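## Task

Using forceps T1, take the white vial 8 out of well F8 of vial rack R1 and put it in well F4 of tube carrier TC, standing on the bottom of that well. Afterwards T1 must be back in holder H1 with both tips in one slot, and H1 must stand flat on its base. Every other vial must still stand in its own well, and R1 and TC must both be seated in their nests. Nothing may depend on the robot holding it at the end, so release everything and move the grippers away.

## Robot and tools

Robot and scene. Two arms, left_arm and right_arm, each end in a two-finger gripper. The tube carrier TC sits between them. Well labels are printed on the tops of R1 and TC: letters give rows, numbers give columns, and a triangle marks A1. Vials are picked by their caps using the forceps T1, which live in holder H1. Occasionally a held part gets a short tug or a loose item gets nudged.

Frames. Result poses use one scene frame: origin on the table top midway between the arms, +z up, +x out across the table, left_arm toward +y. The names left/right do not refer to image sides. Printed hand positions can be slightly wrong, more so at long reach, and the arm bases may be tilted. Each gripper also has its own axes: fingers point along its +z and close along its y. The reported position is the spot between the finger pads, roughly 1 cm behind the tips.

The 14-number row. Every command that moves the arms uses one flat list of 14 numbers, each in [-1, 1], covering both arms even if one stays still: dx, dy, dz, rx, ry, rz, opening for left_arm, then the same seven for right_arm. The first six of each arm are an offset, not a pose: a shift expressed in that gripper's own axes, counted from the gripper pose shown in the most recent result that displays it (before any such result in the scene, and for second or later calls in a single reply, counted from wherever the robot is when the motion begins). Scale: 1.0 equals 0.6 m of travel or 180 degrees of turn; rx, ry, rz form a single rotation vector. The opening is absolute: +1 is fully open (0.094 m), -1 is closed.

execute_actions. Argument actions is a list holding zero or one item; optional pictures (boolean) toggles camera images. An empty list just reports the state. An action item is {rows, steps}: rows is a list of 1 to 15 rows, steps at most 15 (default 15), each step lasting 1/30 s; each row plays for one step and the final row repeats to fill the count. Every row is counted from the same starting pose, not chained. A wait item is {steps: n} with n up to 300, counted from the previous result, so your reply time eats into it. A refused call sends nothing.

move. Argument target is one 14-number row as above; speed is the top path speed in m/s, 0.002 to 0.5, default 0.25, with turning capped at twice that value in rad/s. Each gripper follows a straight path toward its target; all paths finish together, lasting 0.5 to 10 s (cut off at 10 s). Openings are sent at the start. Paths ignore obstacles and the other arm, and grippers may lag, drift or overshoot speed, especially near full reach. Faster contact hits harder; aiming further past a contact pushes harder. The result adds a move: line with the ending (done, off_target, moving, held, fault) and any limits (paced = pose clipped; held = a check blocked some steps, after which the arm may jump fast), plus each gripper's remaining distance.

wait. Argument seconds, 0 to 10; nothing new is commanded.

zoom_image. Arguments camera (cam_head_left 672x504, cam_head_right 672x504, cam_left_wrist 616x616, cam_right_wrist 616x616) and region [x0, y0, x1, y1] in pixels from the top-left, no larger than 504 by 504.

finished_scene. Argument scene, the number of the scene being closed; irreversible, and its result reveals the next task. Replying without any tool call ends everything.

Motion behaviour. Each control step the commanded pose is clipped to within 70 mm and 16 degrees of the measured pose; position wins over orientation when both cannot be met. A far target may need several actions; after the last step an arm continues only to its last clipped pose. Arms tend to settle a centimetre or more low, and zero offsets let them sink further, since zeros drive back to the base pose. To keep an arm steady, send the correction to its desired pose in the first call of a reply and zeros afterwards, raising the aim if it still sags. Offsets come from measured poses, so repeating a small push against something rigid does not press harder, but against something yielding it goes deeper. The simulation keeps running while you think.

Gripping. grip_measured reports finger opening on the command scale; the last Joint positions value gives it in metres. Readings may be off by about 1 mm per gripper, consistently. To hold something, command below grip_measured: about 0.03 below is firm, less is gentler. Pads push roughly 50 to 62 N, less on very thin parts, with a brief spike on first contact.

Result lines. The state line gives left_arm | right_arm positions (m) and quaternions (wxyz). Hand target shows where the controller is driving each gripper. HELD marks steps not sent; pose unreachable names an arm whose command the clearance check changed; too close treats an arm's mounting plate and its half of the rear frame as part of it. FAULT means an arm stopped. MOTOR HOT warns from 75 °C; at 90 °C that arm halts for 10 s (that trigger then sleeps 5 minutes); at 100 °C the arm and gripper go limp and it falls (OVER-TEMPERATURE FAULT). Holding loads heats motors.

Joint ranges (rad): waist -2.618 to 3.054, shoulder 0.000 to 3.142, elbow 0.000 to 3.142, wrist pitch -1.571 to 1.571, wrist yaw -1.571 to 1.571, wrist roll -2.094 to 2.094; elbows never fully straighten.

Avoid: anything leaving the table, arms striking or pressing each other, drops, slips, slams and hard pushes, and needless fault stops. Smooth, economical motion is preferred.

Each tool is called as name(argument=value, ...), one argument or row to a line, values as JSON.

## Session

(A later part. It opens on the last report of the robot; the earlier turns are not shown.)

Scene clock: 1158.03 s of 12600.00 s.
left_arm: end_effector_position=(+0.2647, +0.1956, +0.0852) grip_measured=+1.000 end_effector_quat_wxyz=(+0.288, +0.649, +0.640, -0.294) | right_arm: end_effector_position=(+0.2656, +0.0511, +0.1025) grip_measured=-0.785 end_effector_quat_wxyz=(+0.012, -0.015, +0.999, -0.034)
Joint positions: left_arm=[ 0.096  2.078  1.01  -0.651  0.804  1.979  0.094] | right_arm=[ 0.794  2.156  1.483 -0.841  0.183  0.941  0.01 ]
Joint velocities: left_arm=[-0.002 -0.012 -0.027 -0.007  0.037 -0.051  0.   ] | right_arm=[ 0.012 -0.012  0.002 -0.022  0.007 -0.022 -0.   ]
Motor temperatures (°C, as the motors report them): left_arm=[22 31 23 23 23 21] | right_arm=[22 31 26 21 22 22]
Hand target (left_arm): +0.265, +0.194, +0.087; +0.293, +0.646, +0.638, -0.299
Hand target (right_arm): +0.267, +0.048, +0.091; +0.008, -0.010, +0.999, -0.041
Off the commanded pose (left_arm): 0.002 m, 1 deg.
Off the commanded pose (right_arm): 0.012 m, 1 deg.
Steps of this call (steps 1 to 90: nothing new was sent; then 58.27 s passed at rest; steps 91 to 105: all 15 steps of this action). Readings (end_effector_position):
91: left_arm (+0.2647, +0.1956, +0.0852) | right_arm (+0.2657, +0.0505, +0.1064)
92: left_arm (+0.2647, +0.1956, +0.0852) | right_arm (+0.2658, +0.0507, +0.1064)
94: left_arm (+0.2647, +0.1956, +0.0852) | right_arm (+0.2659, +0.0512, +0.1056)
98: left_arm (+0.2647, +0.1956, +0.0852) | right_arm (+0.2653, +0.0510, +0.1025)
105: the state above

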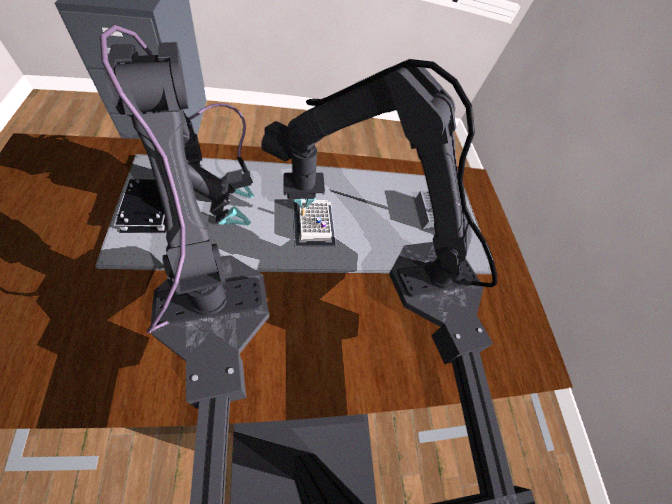

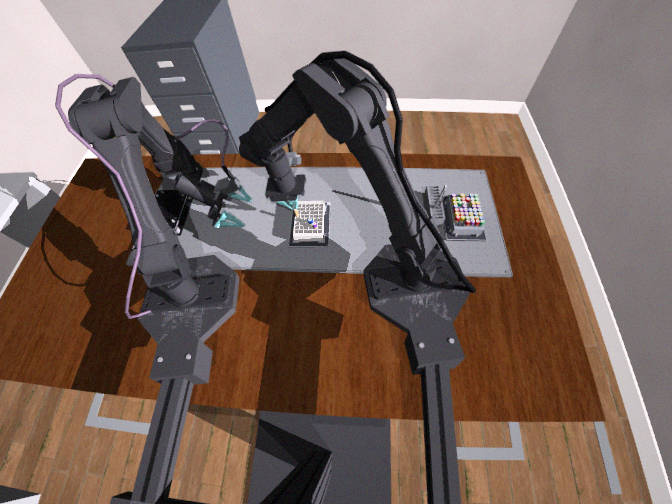

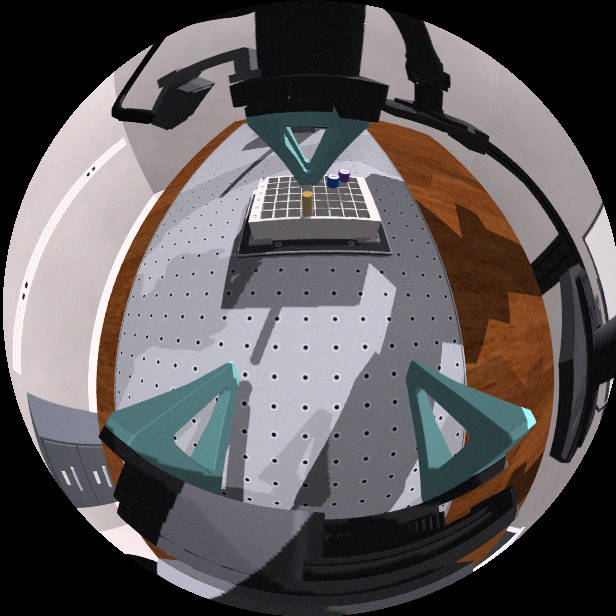

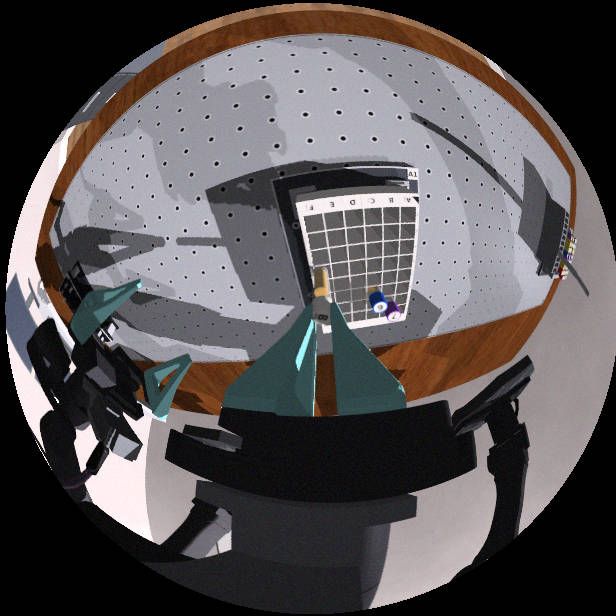

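execute_actions(
  actions=[
    {"rows": [
[-0.004,0,0,0,-0.005,0,1, 0.0,0.0,0.0,0.0,0.0,0.0,-0.80],
[-0.004,0,0,0,-0.005,0,1, 0.00236,-0.00323,0.0,0.00253,0.00184,-0.00057,-0.80],
[-0.004,0,0,0,-0.005,0,1, 0.0033,-0.00452,0.0,0.00354,0.00258,-0.0008,-0.80],
[-0.004,0,0,0,-0.005,0,1, 0.00413,-0.00565,0.0,0.00443,0.00322,-0.001,-0.80]
], "steps": 15},
  ],
)

zoom_image(
  camera="cam_left_wrist",
  region=[270, 160, 350, 240],
)

zoom_image(
  camera="cam_right_wrist",
  region=[280, 235, 370, 325],
)

Scene clock: 1175.00 s of 12600.00 s.
left_arm: end_effector_position=(+0.2647, +0.1956, +0.0852) grip_measured=+1.000 end_effector_quat_wxyz=(+0.288, +0.649, +0.640, -0.294) | right_arm: end_effector_position=(+0.2654, +0.0508, +0.1025) grip_measured=-0.785 end_effector_quat_wxyz=(+0.012, -0.015, +0.999, -0.035)
Joint positions: left_arm=[ 0.096  2.078  1.01  -0.651  0.804  1.979  0.094] | right_arm=[ 0.794  2.156  1.483 -0.842  0.183  0.941  0.01 ]
Joint velocities: left_arm=[-0.007 -0.007  0.022 -0.007  0.037 -0.037  0.   ] | right_arm=[-0.002 -0.022 -0.012 -0.051  0.022 -0.007 -0.001]
Motor temperatures (°C, as the motors report them): left_arm=[22 31 23 23 23 21] | right_arm=[22 31 26 21 22 22]
Hand target (left_arm): +0.265, +0.194, +0.087; +0.293, +0.646, +0.638, -0.299
Hand target (right_arm): +0.263, +0.048, +0.103; +0.007, -0.017, +0.999, -0.041
Off the commanded pose (left_arm): 0.002 m, 1 deg.
Off the commanded pose (right_arm): 0.004 m, 1 deg.
Steps of this call (steps 1 to 90: nothing new was sent; then 13.47 s passed at rest; steps 91 to 105: all 15 steps of this action). Readings (end_effector_position):
91: left_arm (+0.2647, +0.1956, +0.0852) | right_arm (+0.2656, +0.0511, +0.1025)
92: left_arm (+0.2647, +0.1956, +0.0852) | right_arm (+0.2655, +0.0510, +0.1025)
94: left_arm (+0.2647, +0.1956, +0.0852) | right_arm (+0.2655, +0.0509, +0.1025)
98: left_arm (+0.2647, +0.1956, +0.0852) | right_arm (+0.2654, +0.0508, +0.1025)
105: the state above

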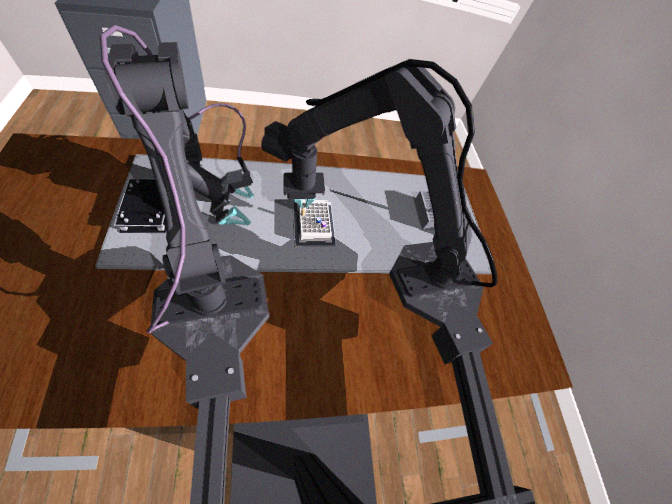

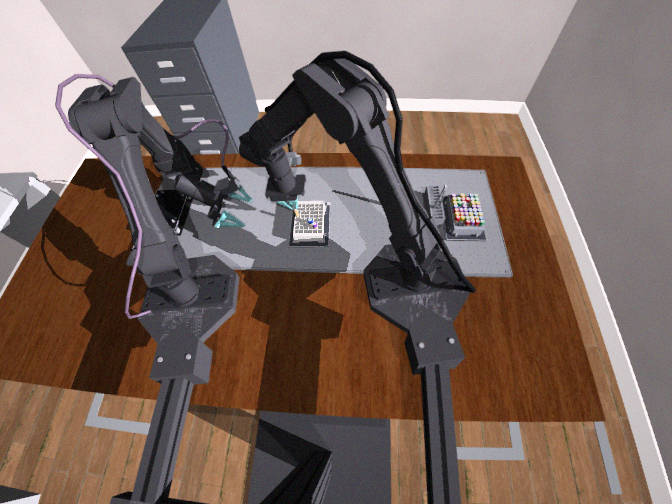

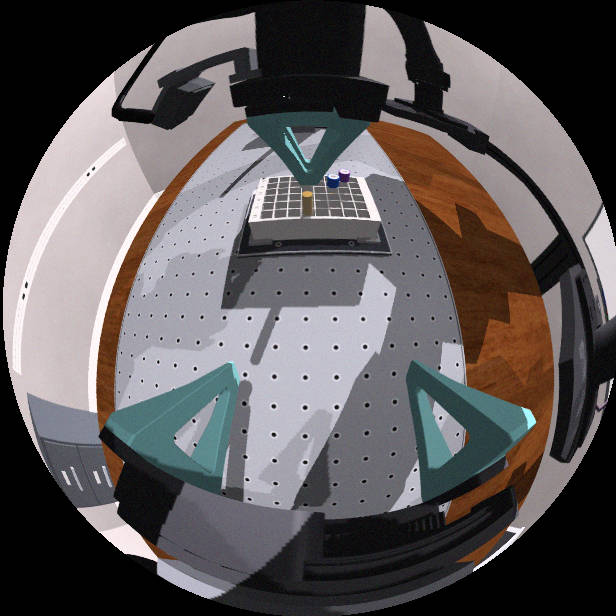

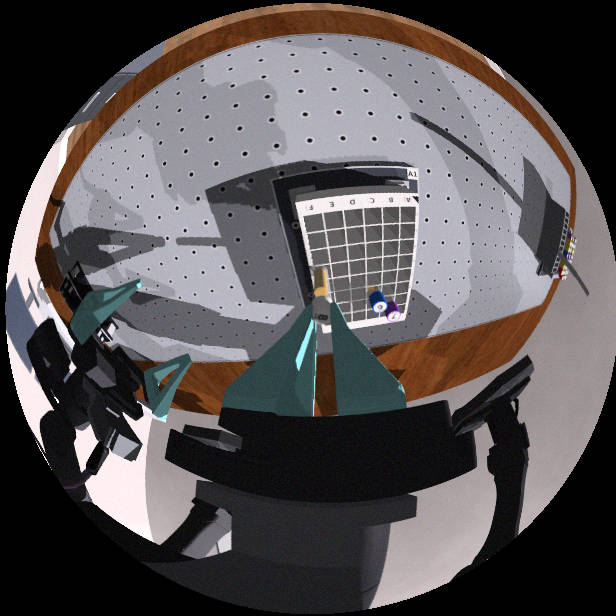

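Region (270, 160, 350, 240) of cam_left_wrist's 616x616 image, scaled by 6.300, with more detail than that image has.

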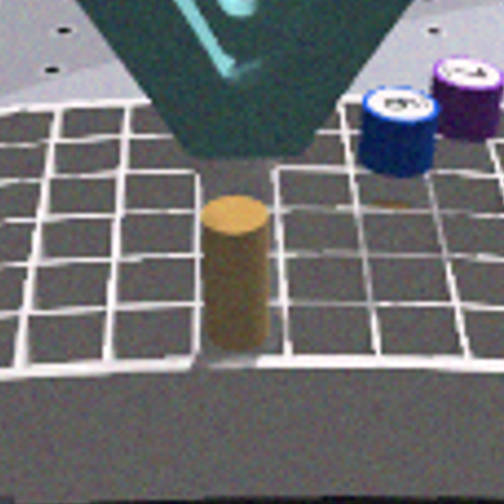

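Region (280, 235, 370, 325) of cam_right_wrist's 616x616 image, scaled by 5.600, with more detail than that image has.

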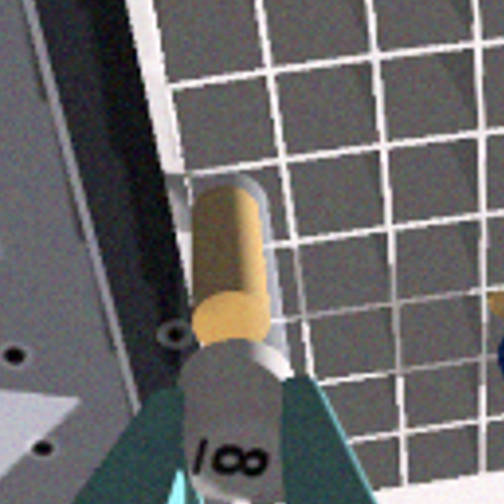

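execute_actions(
  actions=[
    {"rows": [
[-0.004,0,0,0,-0.005,0,1, 0.00158,-0.00398,-0.0062,0.00164,0.0012,-0.00037,-0.80],
[-0.004,0,0,0,-0.005,0,1, -0.00073,-0.00263,-0.0124,-0.00089,-0.00064,0.0002,-0.80],
[-0.004,0,0,0,-0.005,0,1, -0.00257,-0.00155,-0.01736,-0.00291,-0.00212,0.00066,-0.80]
], "steps": 15},
  ],
)

zoom_image(
  camera="cam_left_wrist",
  region=[270, 160, 350, 240],
)

zoom_image(
  camera="cam_right_wrist",
  region=[280, 235, 370, 325],
)

Scene clock: 1192.10 s of 12600.00 s.
left_arm: end_effector_position=(+0.2647, +0.1956, +0.0852) grip_measured=+1.000 end_effector_quat_wxyz=(+0.288, +0.649, +0.640, -0.294) | right_arm: end_effector_position=(+0.2662, +0.0515, +0.1049) grip_measured=-0.785 end_effector_quat_wxyz=(+0.013, -0.015, +0.999, -0.032)
Joint positions: left_arm=[ 0.096  2.078  1.01  -0.651  0.804  1.979  0.094] | right_arm=[ 0.794  2.149  1.483 -0.843  0.183  0.941  0.01 ]
Joint velocities: left_arm=[ 0.017  0.017  0.002 -0.022  0.066  0.007  0.   ] | right_arm=[-0.017  0.007  0.002 -0.037  0.007 -0.007 -0.001]
Motor temperatures (°C, as the motors report them): left_arm=[22 31 23 23 23 21] | right_arm=[22 32 26 21 22 22]
Hand target (left_arm): +0.265, +0.194, +0.087; +0.293, +0.646, +0.638, -0.299
Hand target (right_arm): +0.267, +0.051, +0.113; +0.015, -0.014, +0.999, -0.030
Off the commanded pose (left_arm): 0.002 m, 1 deg.
Off the commanded pose (right_arm): 0.008 m, 0 deg.
Steps of this call (steps 1 to 90: nothing new was sent; then 13.60 s passed at rest; steps 91 to 105: all 15 steps of this action). Readings (end_effector_position):
91: left_arm (+0.2647, +0.1956, +0.0852) | right_arm (+0.2654, +0.0508, +0.1025)
92: left_arm (+0.2647, +0.1956, +0.0852) | right_arm (+0.2656, +0.0510, +0.1030)
94: left_arm (+0.2647, +0.1956, +0.0852) | right_arm (+0.2659, +0.0513, +0.1042)
98: left_arm (+0.2647, +0.1956, +0.0852) | right_arm (+0.2662, +0.0515, +0.1049)
105: the state above

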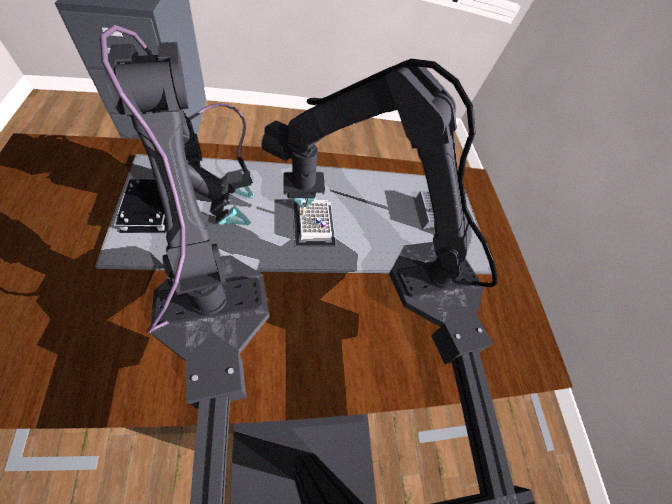

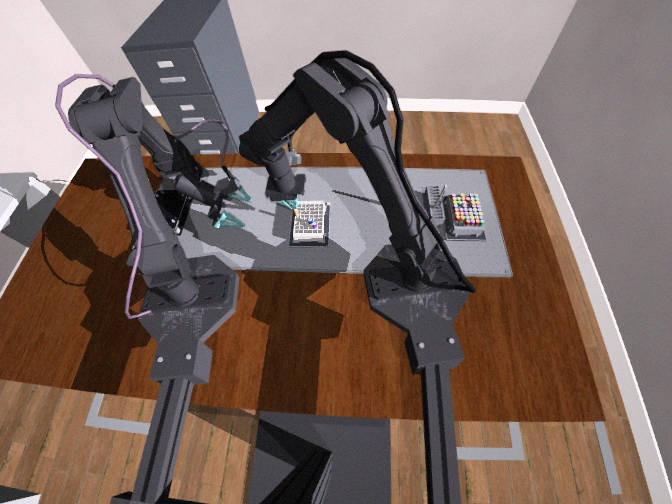

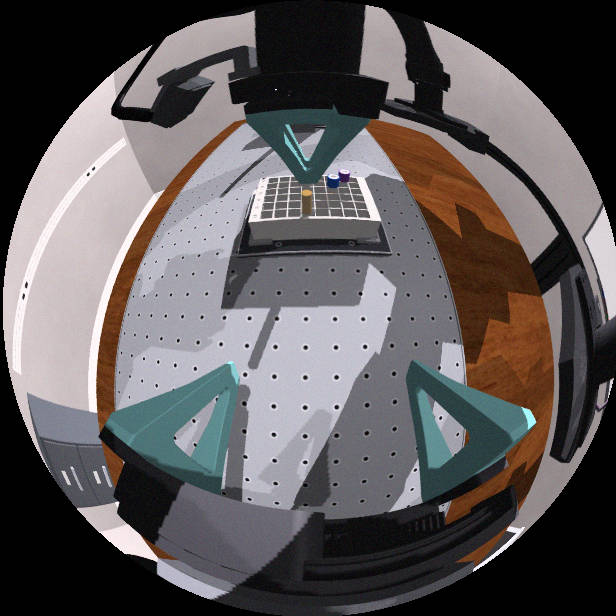

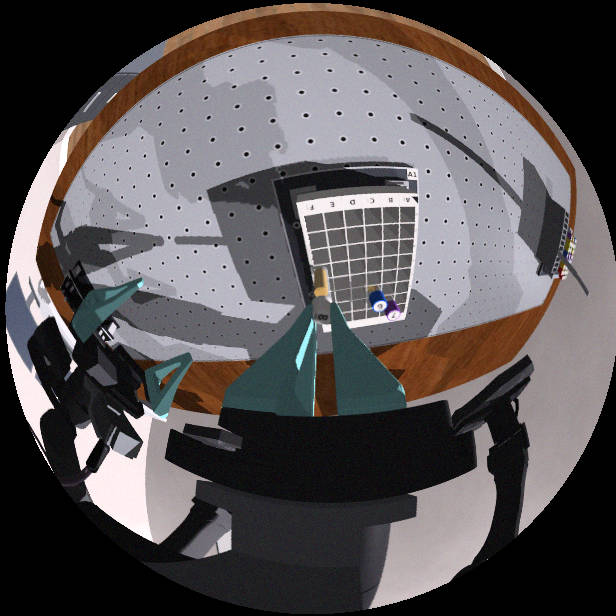

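Region (270, 160, 350, 240) of cam_left_wrist's 616x616 image, scaled by 6.300, with more detail than that image has.

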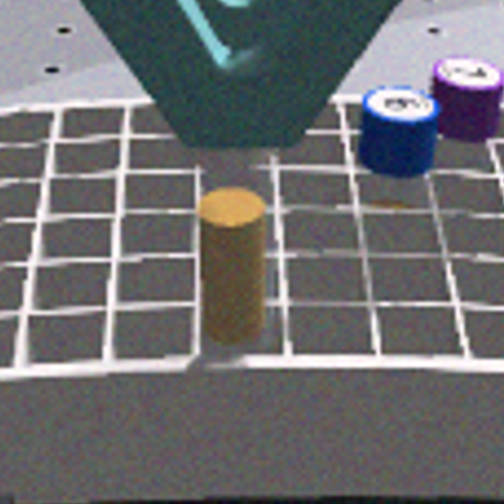

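Region (280, 235, 370, 325) of cam_right_wrist's 616x616 image, scaled by 5.600, with more detail than that image has.

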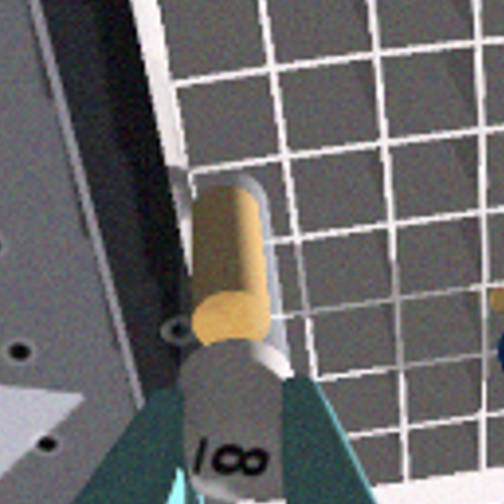

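execute_actions(
  actions=[
    {"rows": [
[-0.004,0,0,0,-0.005,0,1, 0.00401,-0.00549,0.0,0.0043,0.00313,-0.00097,-0.80],
[-0.004,0,0,0,-0.005,0,1, 0.00448,-0.00614,0.0,0.00481,0.0035,-0.00108,-0.80],
[-0.004,0,0,0,-0.005,0,1, 0.00496,-0.00678,0.0,0.00531,0.00386,-0.0012,-0.80]
], "steps": 15},
  ],
)

zoom_image(
  camera="cam_left_wrist",
  region=[270, 160, 350, 240],
)

zoom_image(
  camera="cam_right_wrist",
  region=[280, 235, 370, 325],
)

Scene clock: 1205.60 s of 12600.00 s.
left_arm: end_effector_position=(+0.2647, +0.1956, +0.0852) grip_measured=+1.000 end_effector_quat_wxyz=(+0.288, +0.649, +0.640, -0.294) | right_arm: end_effector_position=(+0.2655, +0.0507, +0.1049) grip_measured=-0.785 end_effector_quat_wxyz=(+0.012, -0.015, +0.999, -0.034)
Joint positions: left_arm=[ 0.096  2.078  1.01  -0.651  0.804  1.979  0.094] | right_arm=[ 0.794  2.149  1.483 -0.847  0.182  0.941  0.01 ]
Joint velocities: left_arm=[-0.007 -0.002 -0.002  0.007  0.051  0.037  0.   ] | right_arm=[ 0.022 -0.007  0.002 -0.037 -0.037  0.022  0.001]
Motor temperatures (°C, as the motors report them): left_arm=[22 31 23 23 23 21] | right_arm=[22 33 26 21 22 22]
Hand target (left_arm): +0.265, +0.194, +0.087; +0.293, +0.646, +0.638, -0.299
Hand target (right_arm): +0.263, +0.047, +0.105; +0.007, -0.016, +0.999, -0.041
Off the commanded pose (left_arm): 0.002 m, 1 deg.
Off the commanded pose (right_arm): 0.004 m, 1 deg.
Steps of this call (steps 1 to 90: nothing new was sent; then 10.00 s passed at rest; steps 91 to 105: all 15 steps of this action). Readings (end_effector_position):
91: left_arm (+0.2647, +0.1956, +0.0852) | right_arm (+0.2662, +0.0515, +0.1049)
92: left_arm (+0.2647, +0.1956, +0.0852) | right_arm (+0.2661, +0.0514, +0.1049)
94: left_arm (+0.2647, +0.1956, +0.0852) | right_arm (+0.2659, +0.0513, +0.1049)
98: left_arm (+0.2647, +0.1956, +0.0852) | right_arm (+0.2656, +0.0509, +0.1049)
105: the state above

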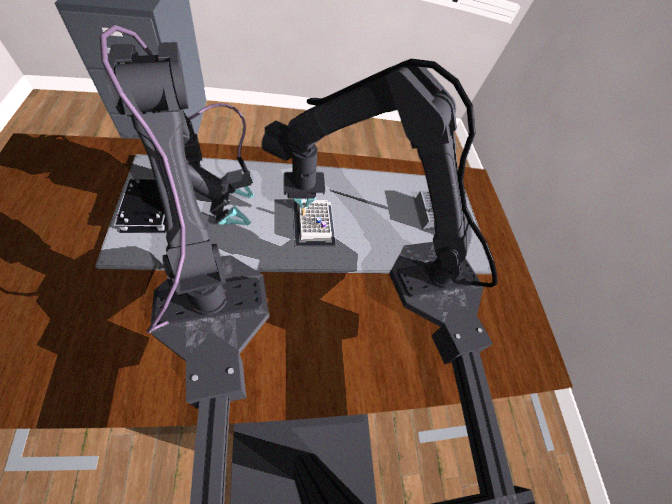

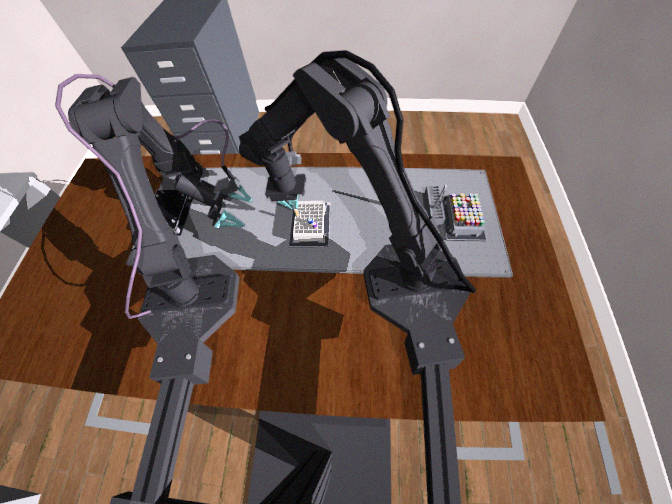

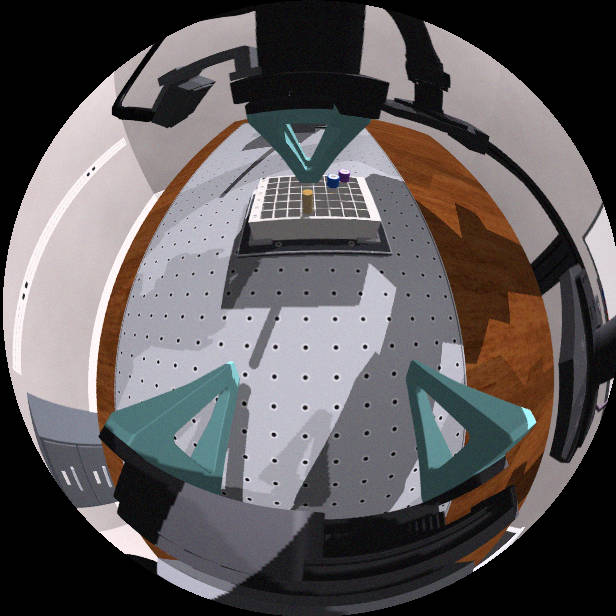

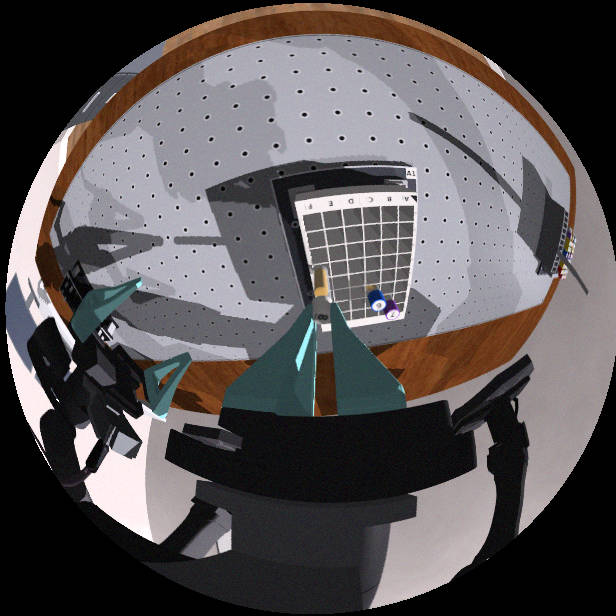

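Region (270, 160, 350, 240) of cam_left_wrist's 616x616 image, scaled by 6.300, with more detail than that image has.

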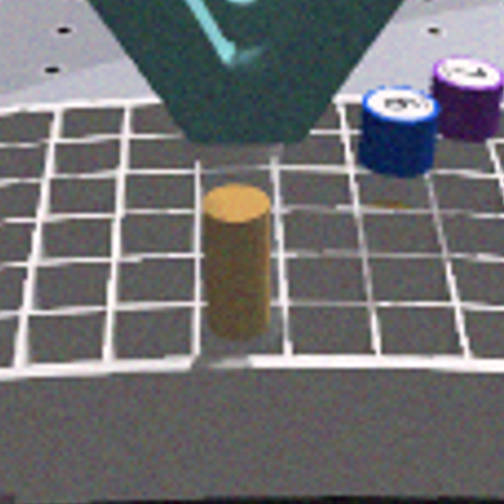

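Region (280, 235, 370, 325) of cam_right_wrist's 616x616 image, scaled by 5.600, with more detail than that image has.

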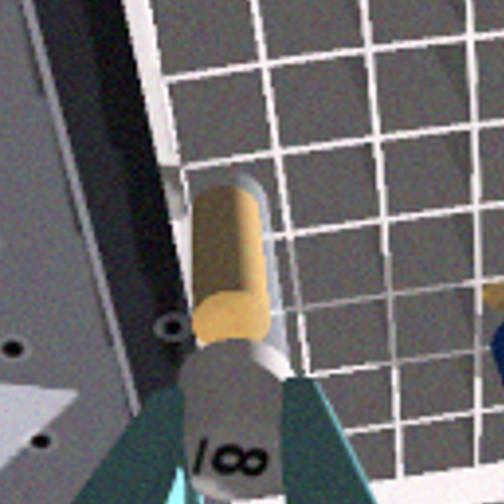

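execute_actions(
  actions=[
    {"rows": [
[-0.004,0,0,0,-0.005,0,1, 0.00665,-0.00222,0.02356,0.00734,0.00534,-0.00165,-0.80],
[-0.004,0,0,0,-0.005,0,1, 0.00665,-0.00222,0.02356,0.00734,0.00534,-0.00165,-0.80],
[-0.004,0,0,0,-0.005,0,1, 0.00363,0.00047,0.0186,0.00405,0.00294,-0.00091,-0.80],
[-0.004,0,0,0,-0.005,0,1, 0.0027,0.0012,0.01674,0.00304,0.00221,-0.00068,-0.80]
], "steps": 15},
  ],
)

zoom_image(
  camera="cam_left_wrist",
  region=[270, 160, 350, 240],
)

zoom_image(
  camera="cam_right_wrist",
  region=[280, 235, 370, 325],
)

Scene clock: 1255.63 s of 12600.00 s.
left_arm: end_effector_position=(+0.2647, +0.1956, +0.0852) grip_measured=+1.000 end_effector_quat_wxyz=(+0.288, +0.649, +0.640, -0.294) | right_arm: end_effector_position=(+0.2647, +0.0503, +0.1019) grip_measured=-0.785 end_effector_quat_wxyz=(+0.010, -0.015, +0.999, -0.036)
Joint positions: left_arm=[ 0.096  2.078  1.01  -0.651  0.804  1.979  0.094] | right_arm=[ 0.794  2.157  1.483 -0.845  0.182  0.941  0.01 ]
Joint velocities: left_arm=[-0.012 -0.017 -0.002  0.022  0.022 -0.037  0.   ] | right_arm=[-0.007 -0.002  0.002  0.007  0.007 -0.037 -0.   ]
Motor temperatures (°C, as the motors report them): left_arm=[22 31 23 23 23 21] | right_arm=[22 33 26 21 22 22]
Hand target (left_arm): +0.265, +0.194, +0.087; +0.293, +0.646, +0.638, -0.299
Hand target (right_arm): +0.264, +0.051, +0.095; +0.008, -0.016, +0.999, -0.039
Off the commanded pose (left_arm): 0.002 m, 1 deg.
Off the commanded pose (right_arm): 0.007 m, 0 deg.
Steps of this call (steps 1 to 90: nothing new was sent; then 46.53 s passed at rest; steps 91 to 105: all 15 steps of this action). Readings (end_effector_position):
91: left_arm (+0.2647, +0.1956, +0.0852) | right_arm (+0.2653, +0.0505, +0.1045)
92: left_arm (+0.2647, +0.1956, +0.0852) | right_arm (+0.2652, +0.0505, +0.1038)
94: left_arm (+0.2647, +0.1956, +0.0852) | right_arm (+0.2648, +0.0503, +0.1024)
98: left_arm (+0.2647, +0.1956, +0.0852) | right_arm (+0.2647, +0.0503, +0.1019)
105: the state above

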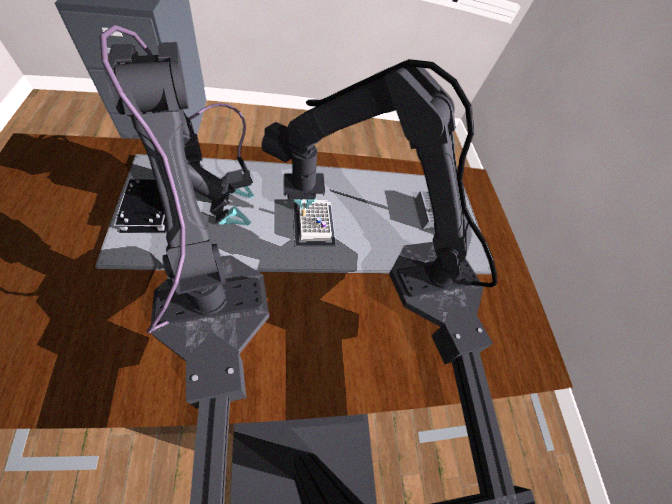

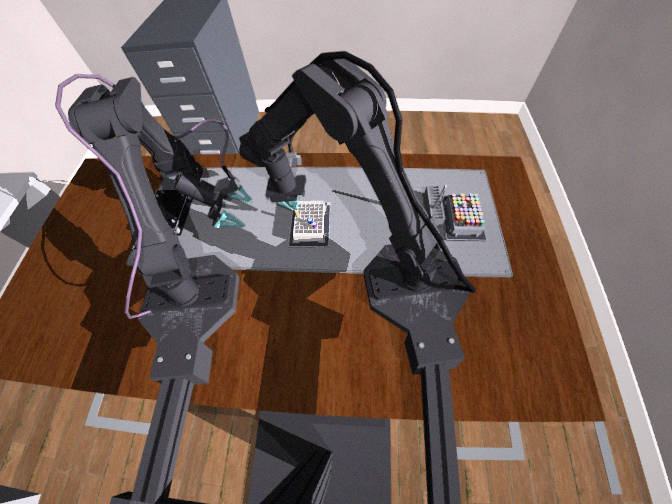

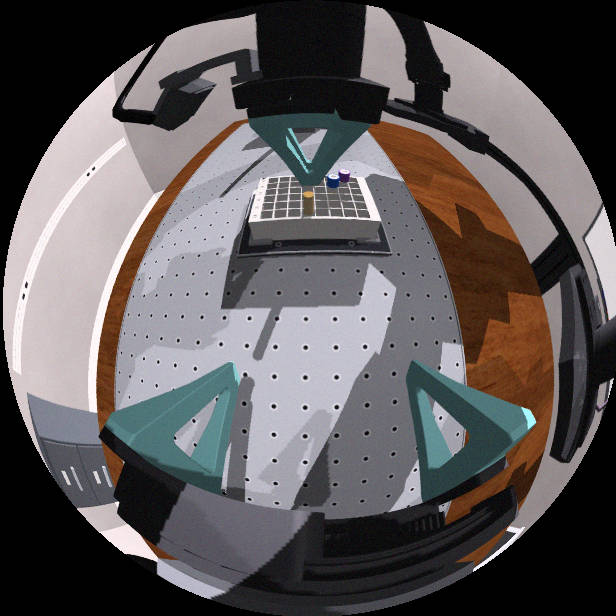

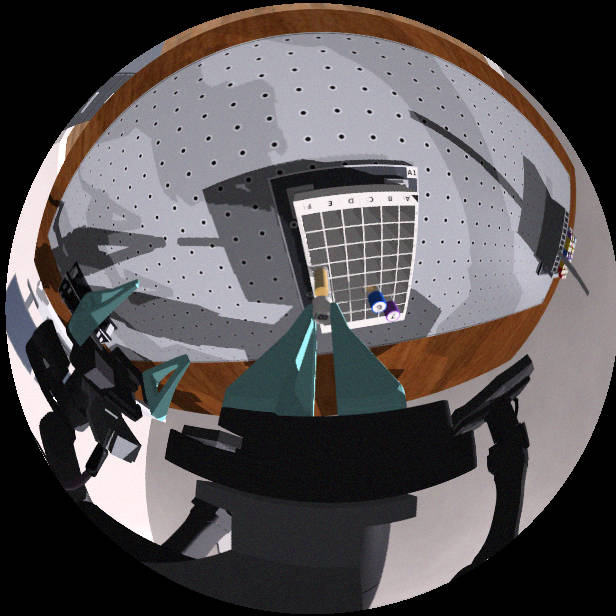

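Region (270, 160, 350, 240) of cam_left_wrist's 616x616 image, scaled by 6.300, with more detail than that image has.

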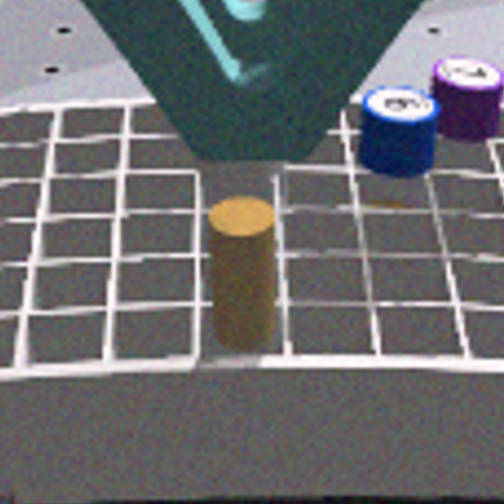

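Region (280, 235, 370, 325) of cam_right_wrist's 616x616 image, scaled by 5.600, with more detail than that image has.

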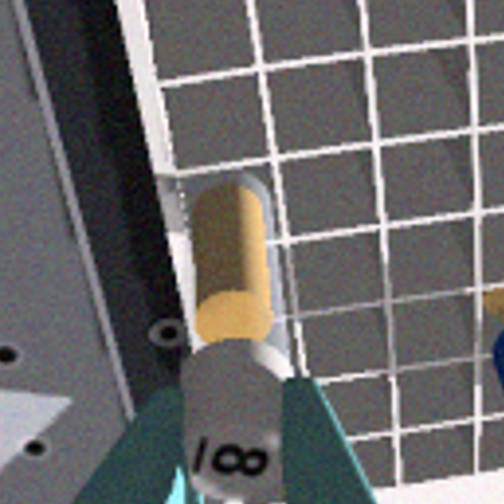

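execute_actions(
  actions=[
    {"rows": [
[-0.004,0,0,0,-0.005,0,1, -0.00244,-0.00342,0.02356,0.00455,0.00331,0.0031,-0.80],
[-0.004,0,0,0,-0.005,0,1, -0.00439,-0.00285,0.02356,0.00354,0.00258,0.00397,-0.80],
[-0.004,0,0,0,-0.005,0,1, -0.00633,-0.00229,0.02356,0.00253,0.00184,0.00484,-0.80],
[-0.004,0,0,0,-0.005,0,1, -0.00622,-0.00226,0.02418,0.00266,0.00193,0.00481,-0.80],
[-0.004,0,0,0,-0.005,0,1, -0.00422,-0.0008,0.02418,0.00266,0.00193,0.00353,-0.80]
], "steps": 15},
  ],
)

zoom_image(
  camera="cam_left_wrist",
  region=[270, 160, 350, 240],
)

zoom_image(
  camera="cam_right_wrist",
  region=[280, 235, 370, 325],
)

Scene clock: 1292.80 s of 12600.00 s.
left_arm: end_effector_position=(+0.2647, +0.1956, +0.0852) grip_measured=+1.000 end_effector_quat_wxyz=(+0.288, +0.649, +0.640, -0.294) | right_arm: end_effector_position=(+0.2659, +0.0500, +0.0949) grip_measured=-0.785 end_effector_quat_wxyz=(+0.009, -0.013, +0.999, -0.038)
Joint positions: left_arm=[ 0.096  2.078  1.01  -0.651  0.804  1.979  0.094] | right_arm=[ 0.788  2.175  1.483 -0.83   0.181  0.941  0.01 ]
Joint velocities: left_arm=[ 0.002 -0.007  0.002  0.007 -0.022  0.051  0.   ] | right_arm=[ 0.007  0.012 -0.012  0.022  0.066 -0.066  0.001]
Motor temperatures (°C, as the motors report them): left_arm=[22 31 23 23 23 21] | right_arm=[22 32 26 21 22 22]
Hand target (left_arm): +0.265, +0.194, +0.087; +0.293, +0.646, +0.638, -0.299
Hand target (right_arm): +0.267, +0.049, +0.088; +0.007, -0.010, +0.999, -0.040
Off the commanded pose (left_arm): 0.002 m, 1 deg.
Off the commanded pose (right_arm): 0.008 m, 1 deg.
Steps of this call (steps 1 to 90: nothing new was sent; then 33.67 s passed at rest; steps 91 to 105: all 15 steps of this action). Readings (end_effector_position):
91: left_arm (+0.2647, +0.1956, +0.0852) | right_arm (+0.2646, +0.0502, +0.1015)
92: left_arm (+0.2647, +0.1956, +0.0852) | right_arm (+0.2649, +0.0502, +0.1010)
94: left_arm (+0.2647, +0.1956, +0.0852) | right_arm (+0.2654, +0.0499, +0.0987)
98: left_arm (+0.2647, +0.1956, +0.0852) | right_arm (+0.2657, +0.0496, +0.0953)
105: the state above

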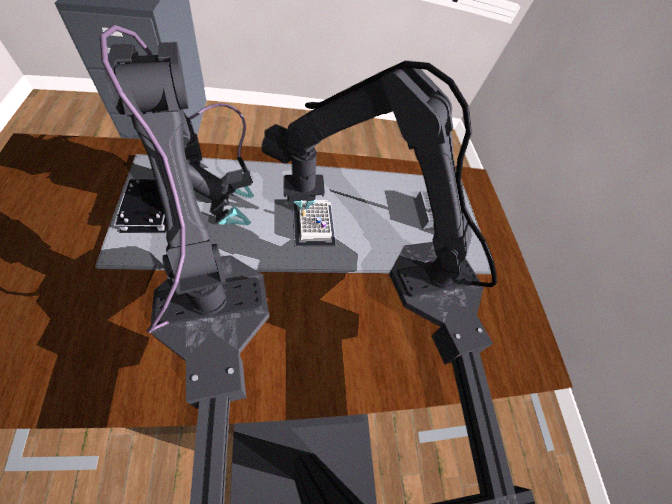

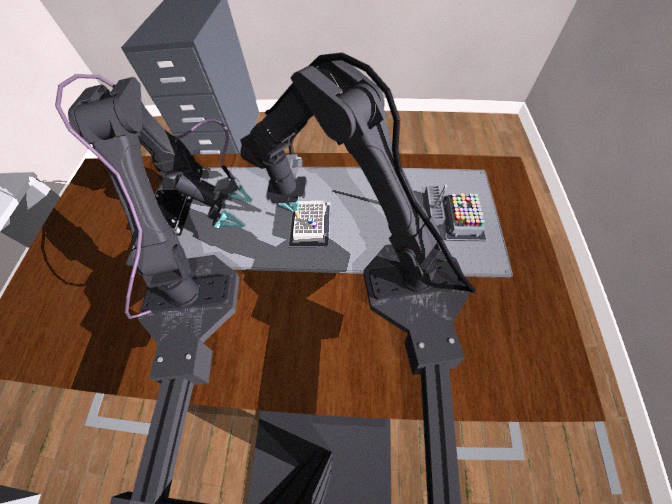

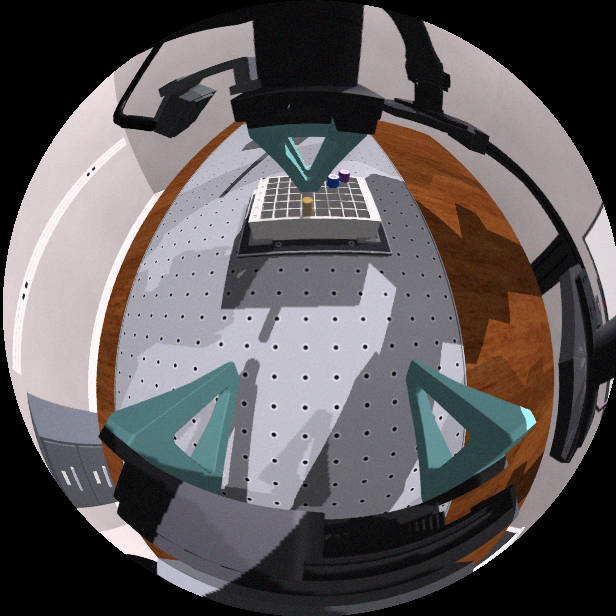

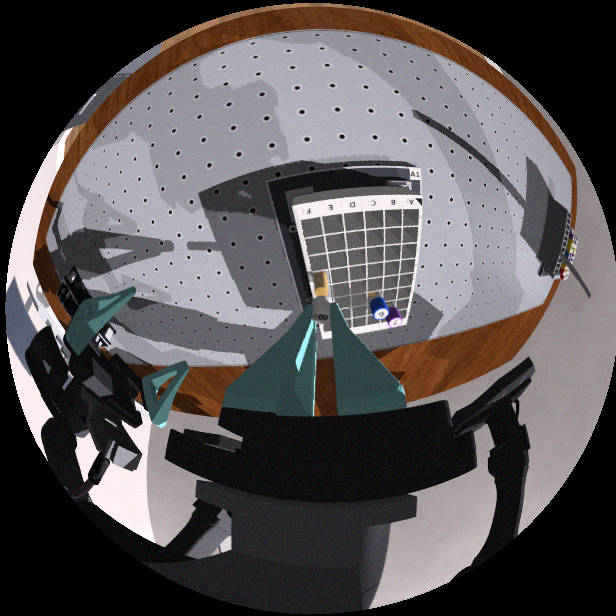

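Region (270, 160, 350, 240) of cam_left_wrist's 616x616 image, scaled by 6.300, with more detail than that image has.

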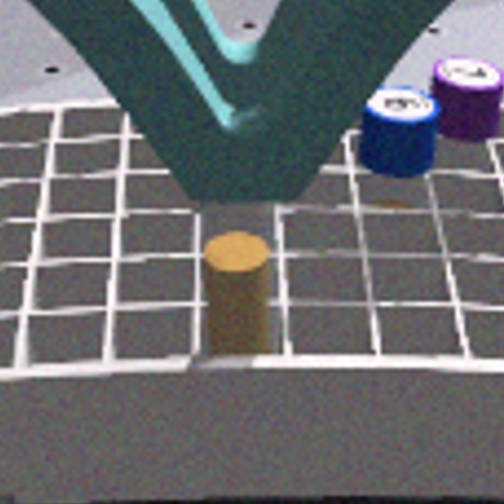

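Region (280, 235, 370, 325) of cam_right_wrist's 616x616 image, scaled by 5.600, with more detail than that image has.

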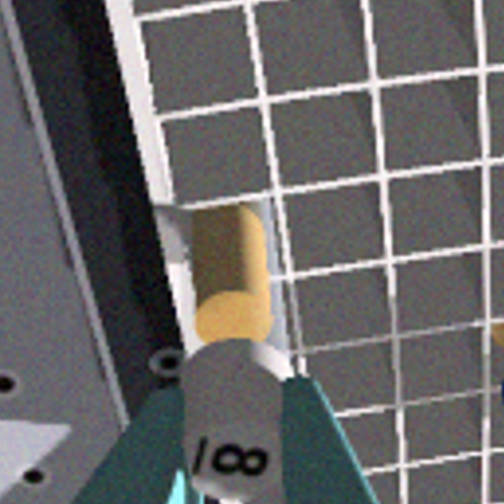

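execute_actions(
  actions=[
    {"rows": [
[-0.004,0,0,0,-0.005,0,1, 0.00406,0.00133,0.02356,0.00455,0.00331,-0.00103,-0.80],
[-0.004,0,0,0,-0.005,0,1, 0.00311,0.00262,0.02356,0.00354,0.00258,-0.0008,-0.80],
[-0.004,0,0,0,-0.005,0,1, 0.00263,0.00364,0.0248,0.00304,0.00221,-0.00068,-0.80],
[-0.004,0,0,0,-0.005,0,1, 0.00274,0.00405,0.02666,0.00316,0.0023,-0.00071,-0.80],
[-0.004,0,0,0,-0.005,0,1, 0.00284,0.00436,0.02821,0.00329,0.00239,-0.00074,-0.80]
], "steps": 15},
  ],
)

zoom_image(
  camera="cam_left_wrist",
  region=[270, 160, 350, 240],
)

zoom_image(
  camera="cam_right_wrist",
  region=[280, 235, 370, 325],
)

Scene clock: 1311.13 s of 12600.00 s.
left_arm: end_effector_position=(+0.2647, +0.1956, +0.0852) grip_measured=+1.000 end_effector_quat_wxyz=(+0.288, +0.649, +0.640, -0.294) | right_arm: end_effector_position=(+0.2645, +0.0501, +0.0849) grip_measured=-0.785 end_effector_quat_wxyz=(+0.006, -0.014, +0.999, -0.041)
Joint positions: left_arm=[ 0.096  2.078  1.01  -0.651  0.804  1.979  0.094] | right_arm=[ 0.788  2.202  1.483 -0.813  0.181  0.941  0.01 ]
Joint velocities: left_arm=[ 0.012 -0.012 -0.002 -0.022 -0.125 -0.051  0.   ] | right_arm=[-0.017  0.002 -0.017  0.051 -0.081 -0.051  0.   ]
Motor temperatures (°C, as the motors report them): left_arm=[22 31 23 23 23 21] | right_arm=[22 32 26 21 22 22]
Hand target (left_arm): +0.265, +0.194, +0.087; +0.293, +0.646, +0.638, -0.299
Hand target (right_arm): +0.264, +0.051, +0.078; +0.005, -0.014, +0.999, -0.043
Off the commanded pose (left_arm): 0.002 m, 1 deg.
Off the commanded pose (right_arm): 0.007 m, 0 deg.
Steps of this call (steps 1 to 90: nothing new was sent; then 14.83 s passed at rest; steps 91 to 105: all 15 steps of this action). Readings (end_effector_position):
91: left_arm (+0.2647, +0.1956, +0.0852) | right_arm (+0.2657, +0.0498, +0.0944)
92: left_arm (+0.2647, +0.1956, +0.0852) | right_arm (+0.2657, +0.0499, +0.0937)
94: left_arm (+0.2647, +0.1956, +0.0852) | right_arm (+0.2652, +0.0498, +0.0908)
98: left_arm (+0.2647, +0.1956, +0.0852) | right_arm (+0.2645, +0.0500, +0.0853)
105: the state above

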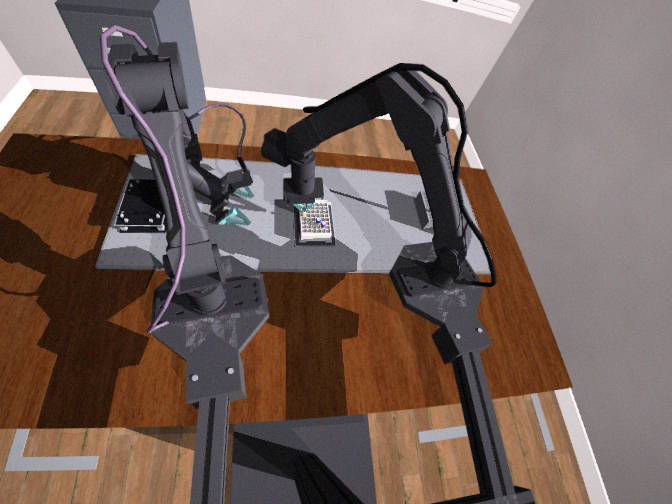

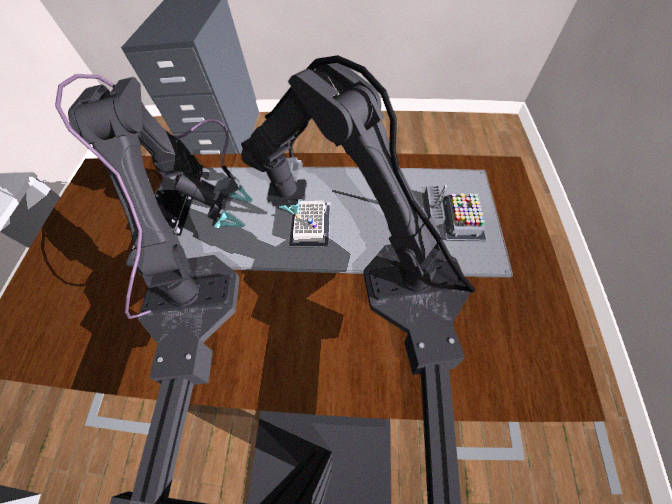

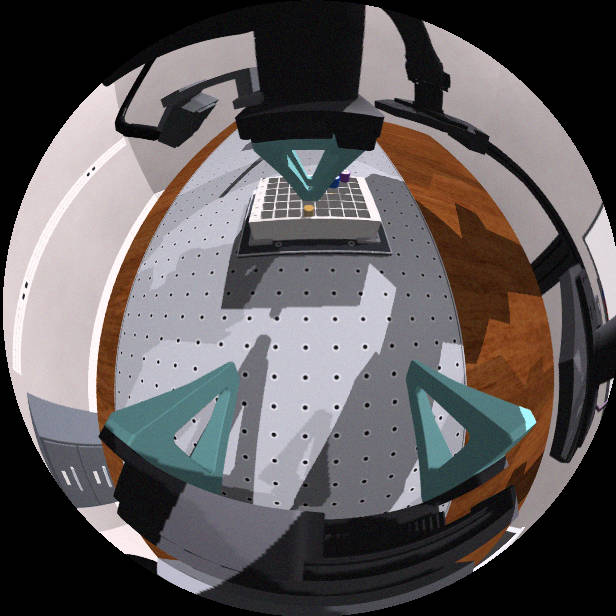

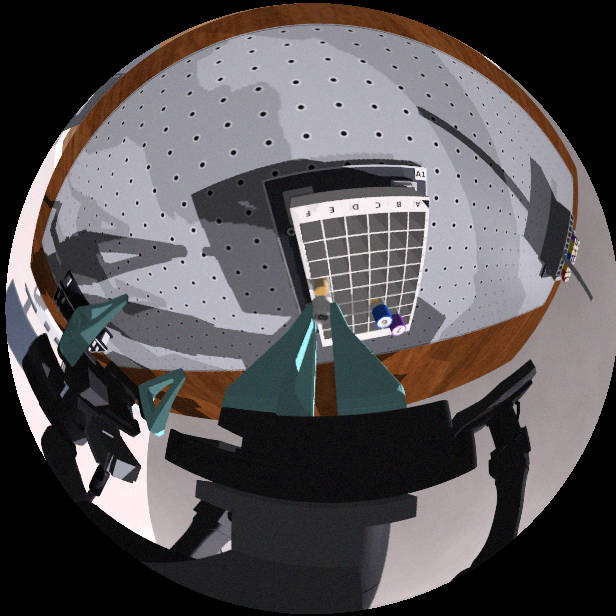

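Region (270, 160, 350, 240) of cam_left_wrist's 616x616 image, scaled by 6.300, with more detail than that image has.

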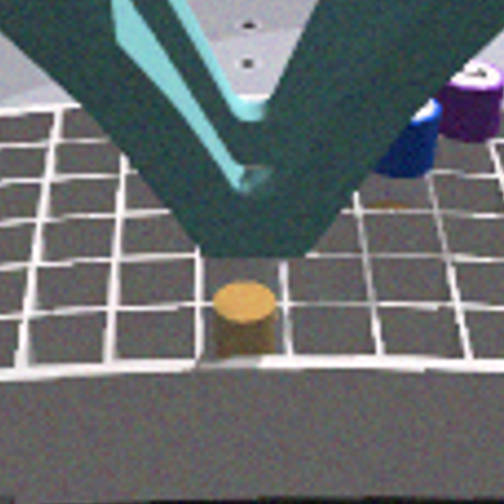

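Region (280, 235, 370, 325) of cam_right_wrist's 616x616 image, scaled by 5.600, with more detail than that image has.

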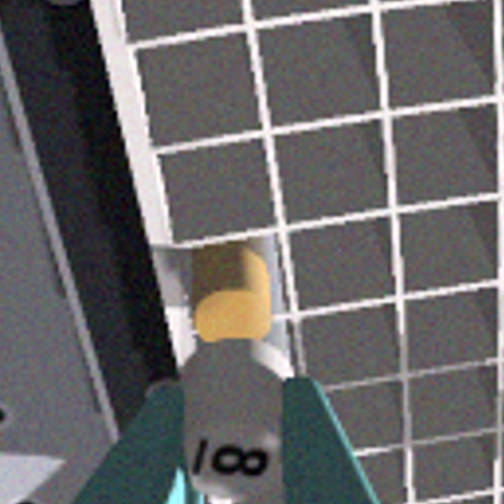

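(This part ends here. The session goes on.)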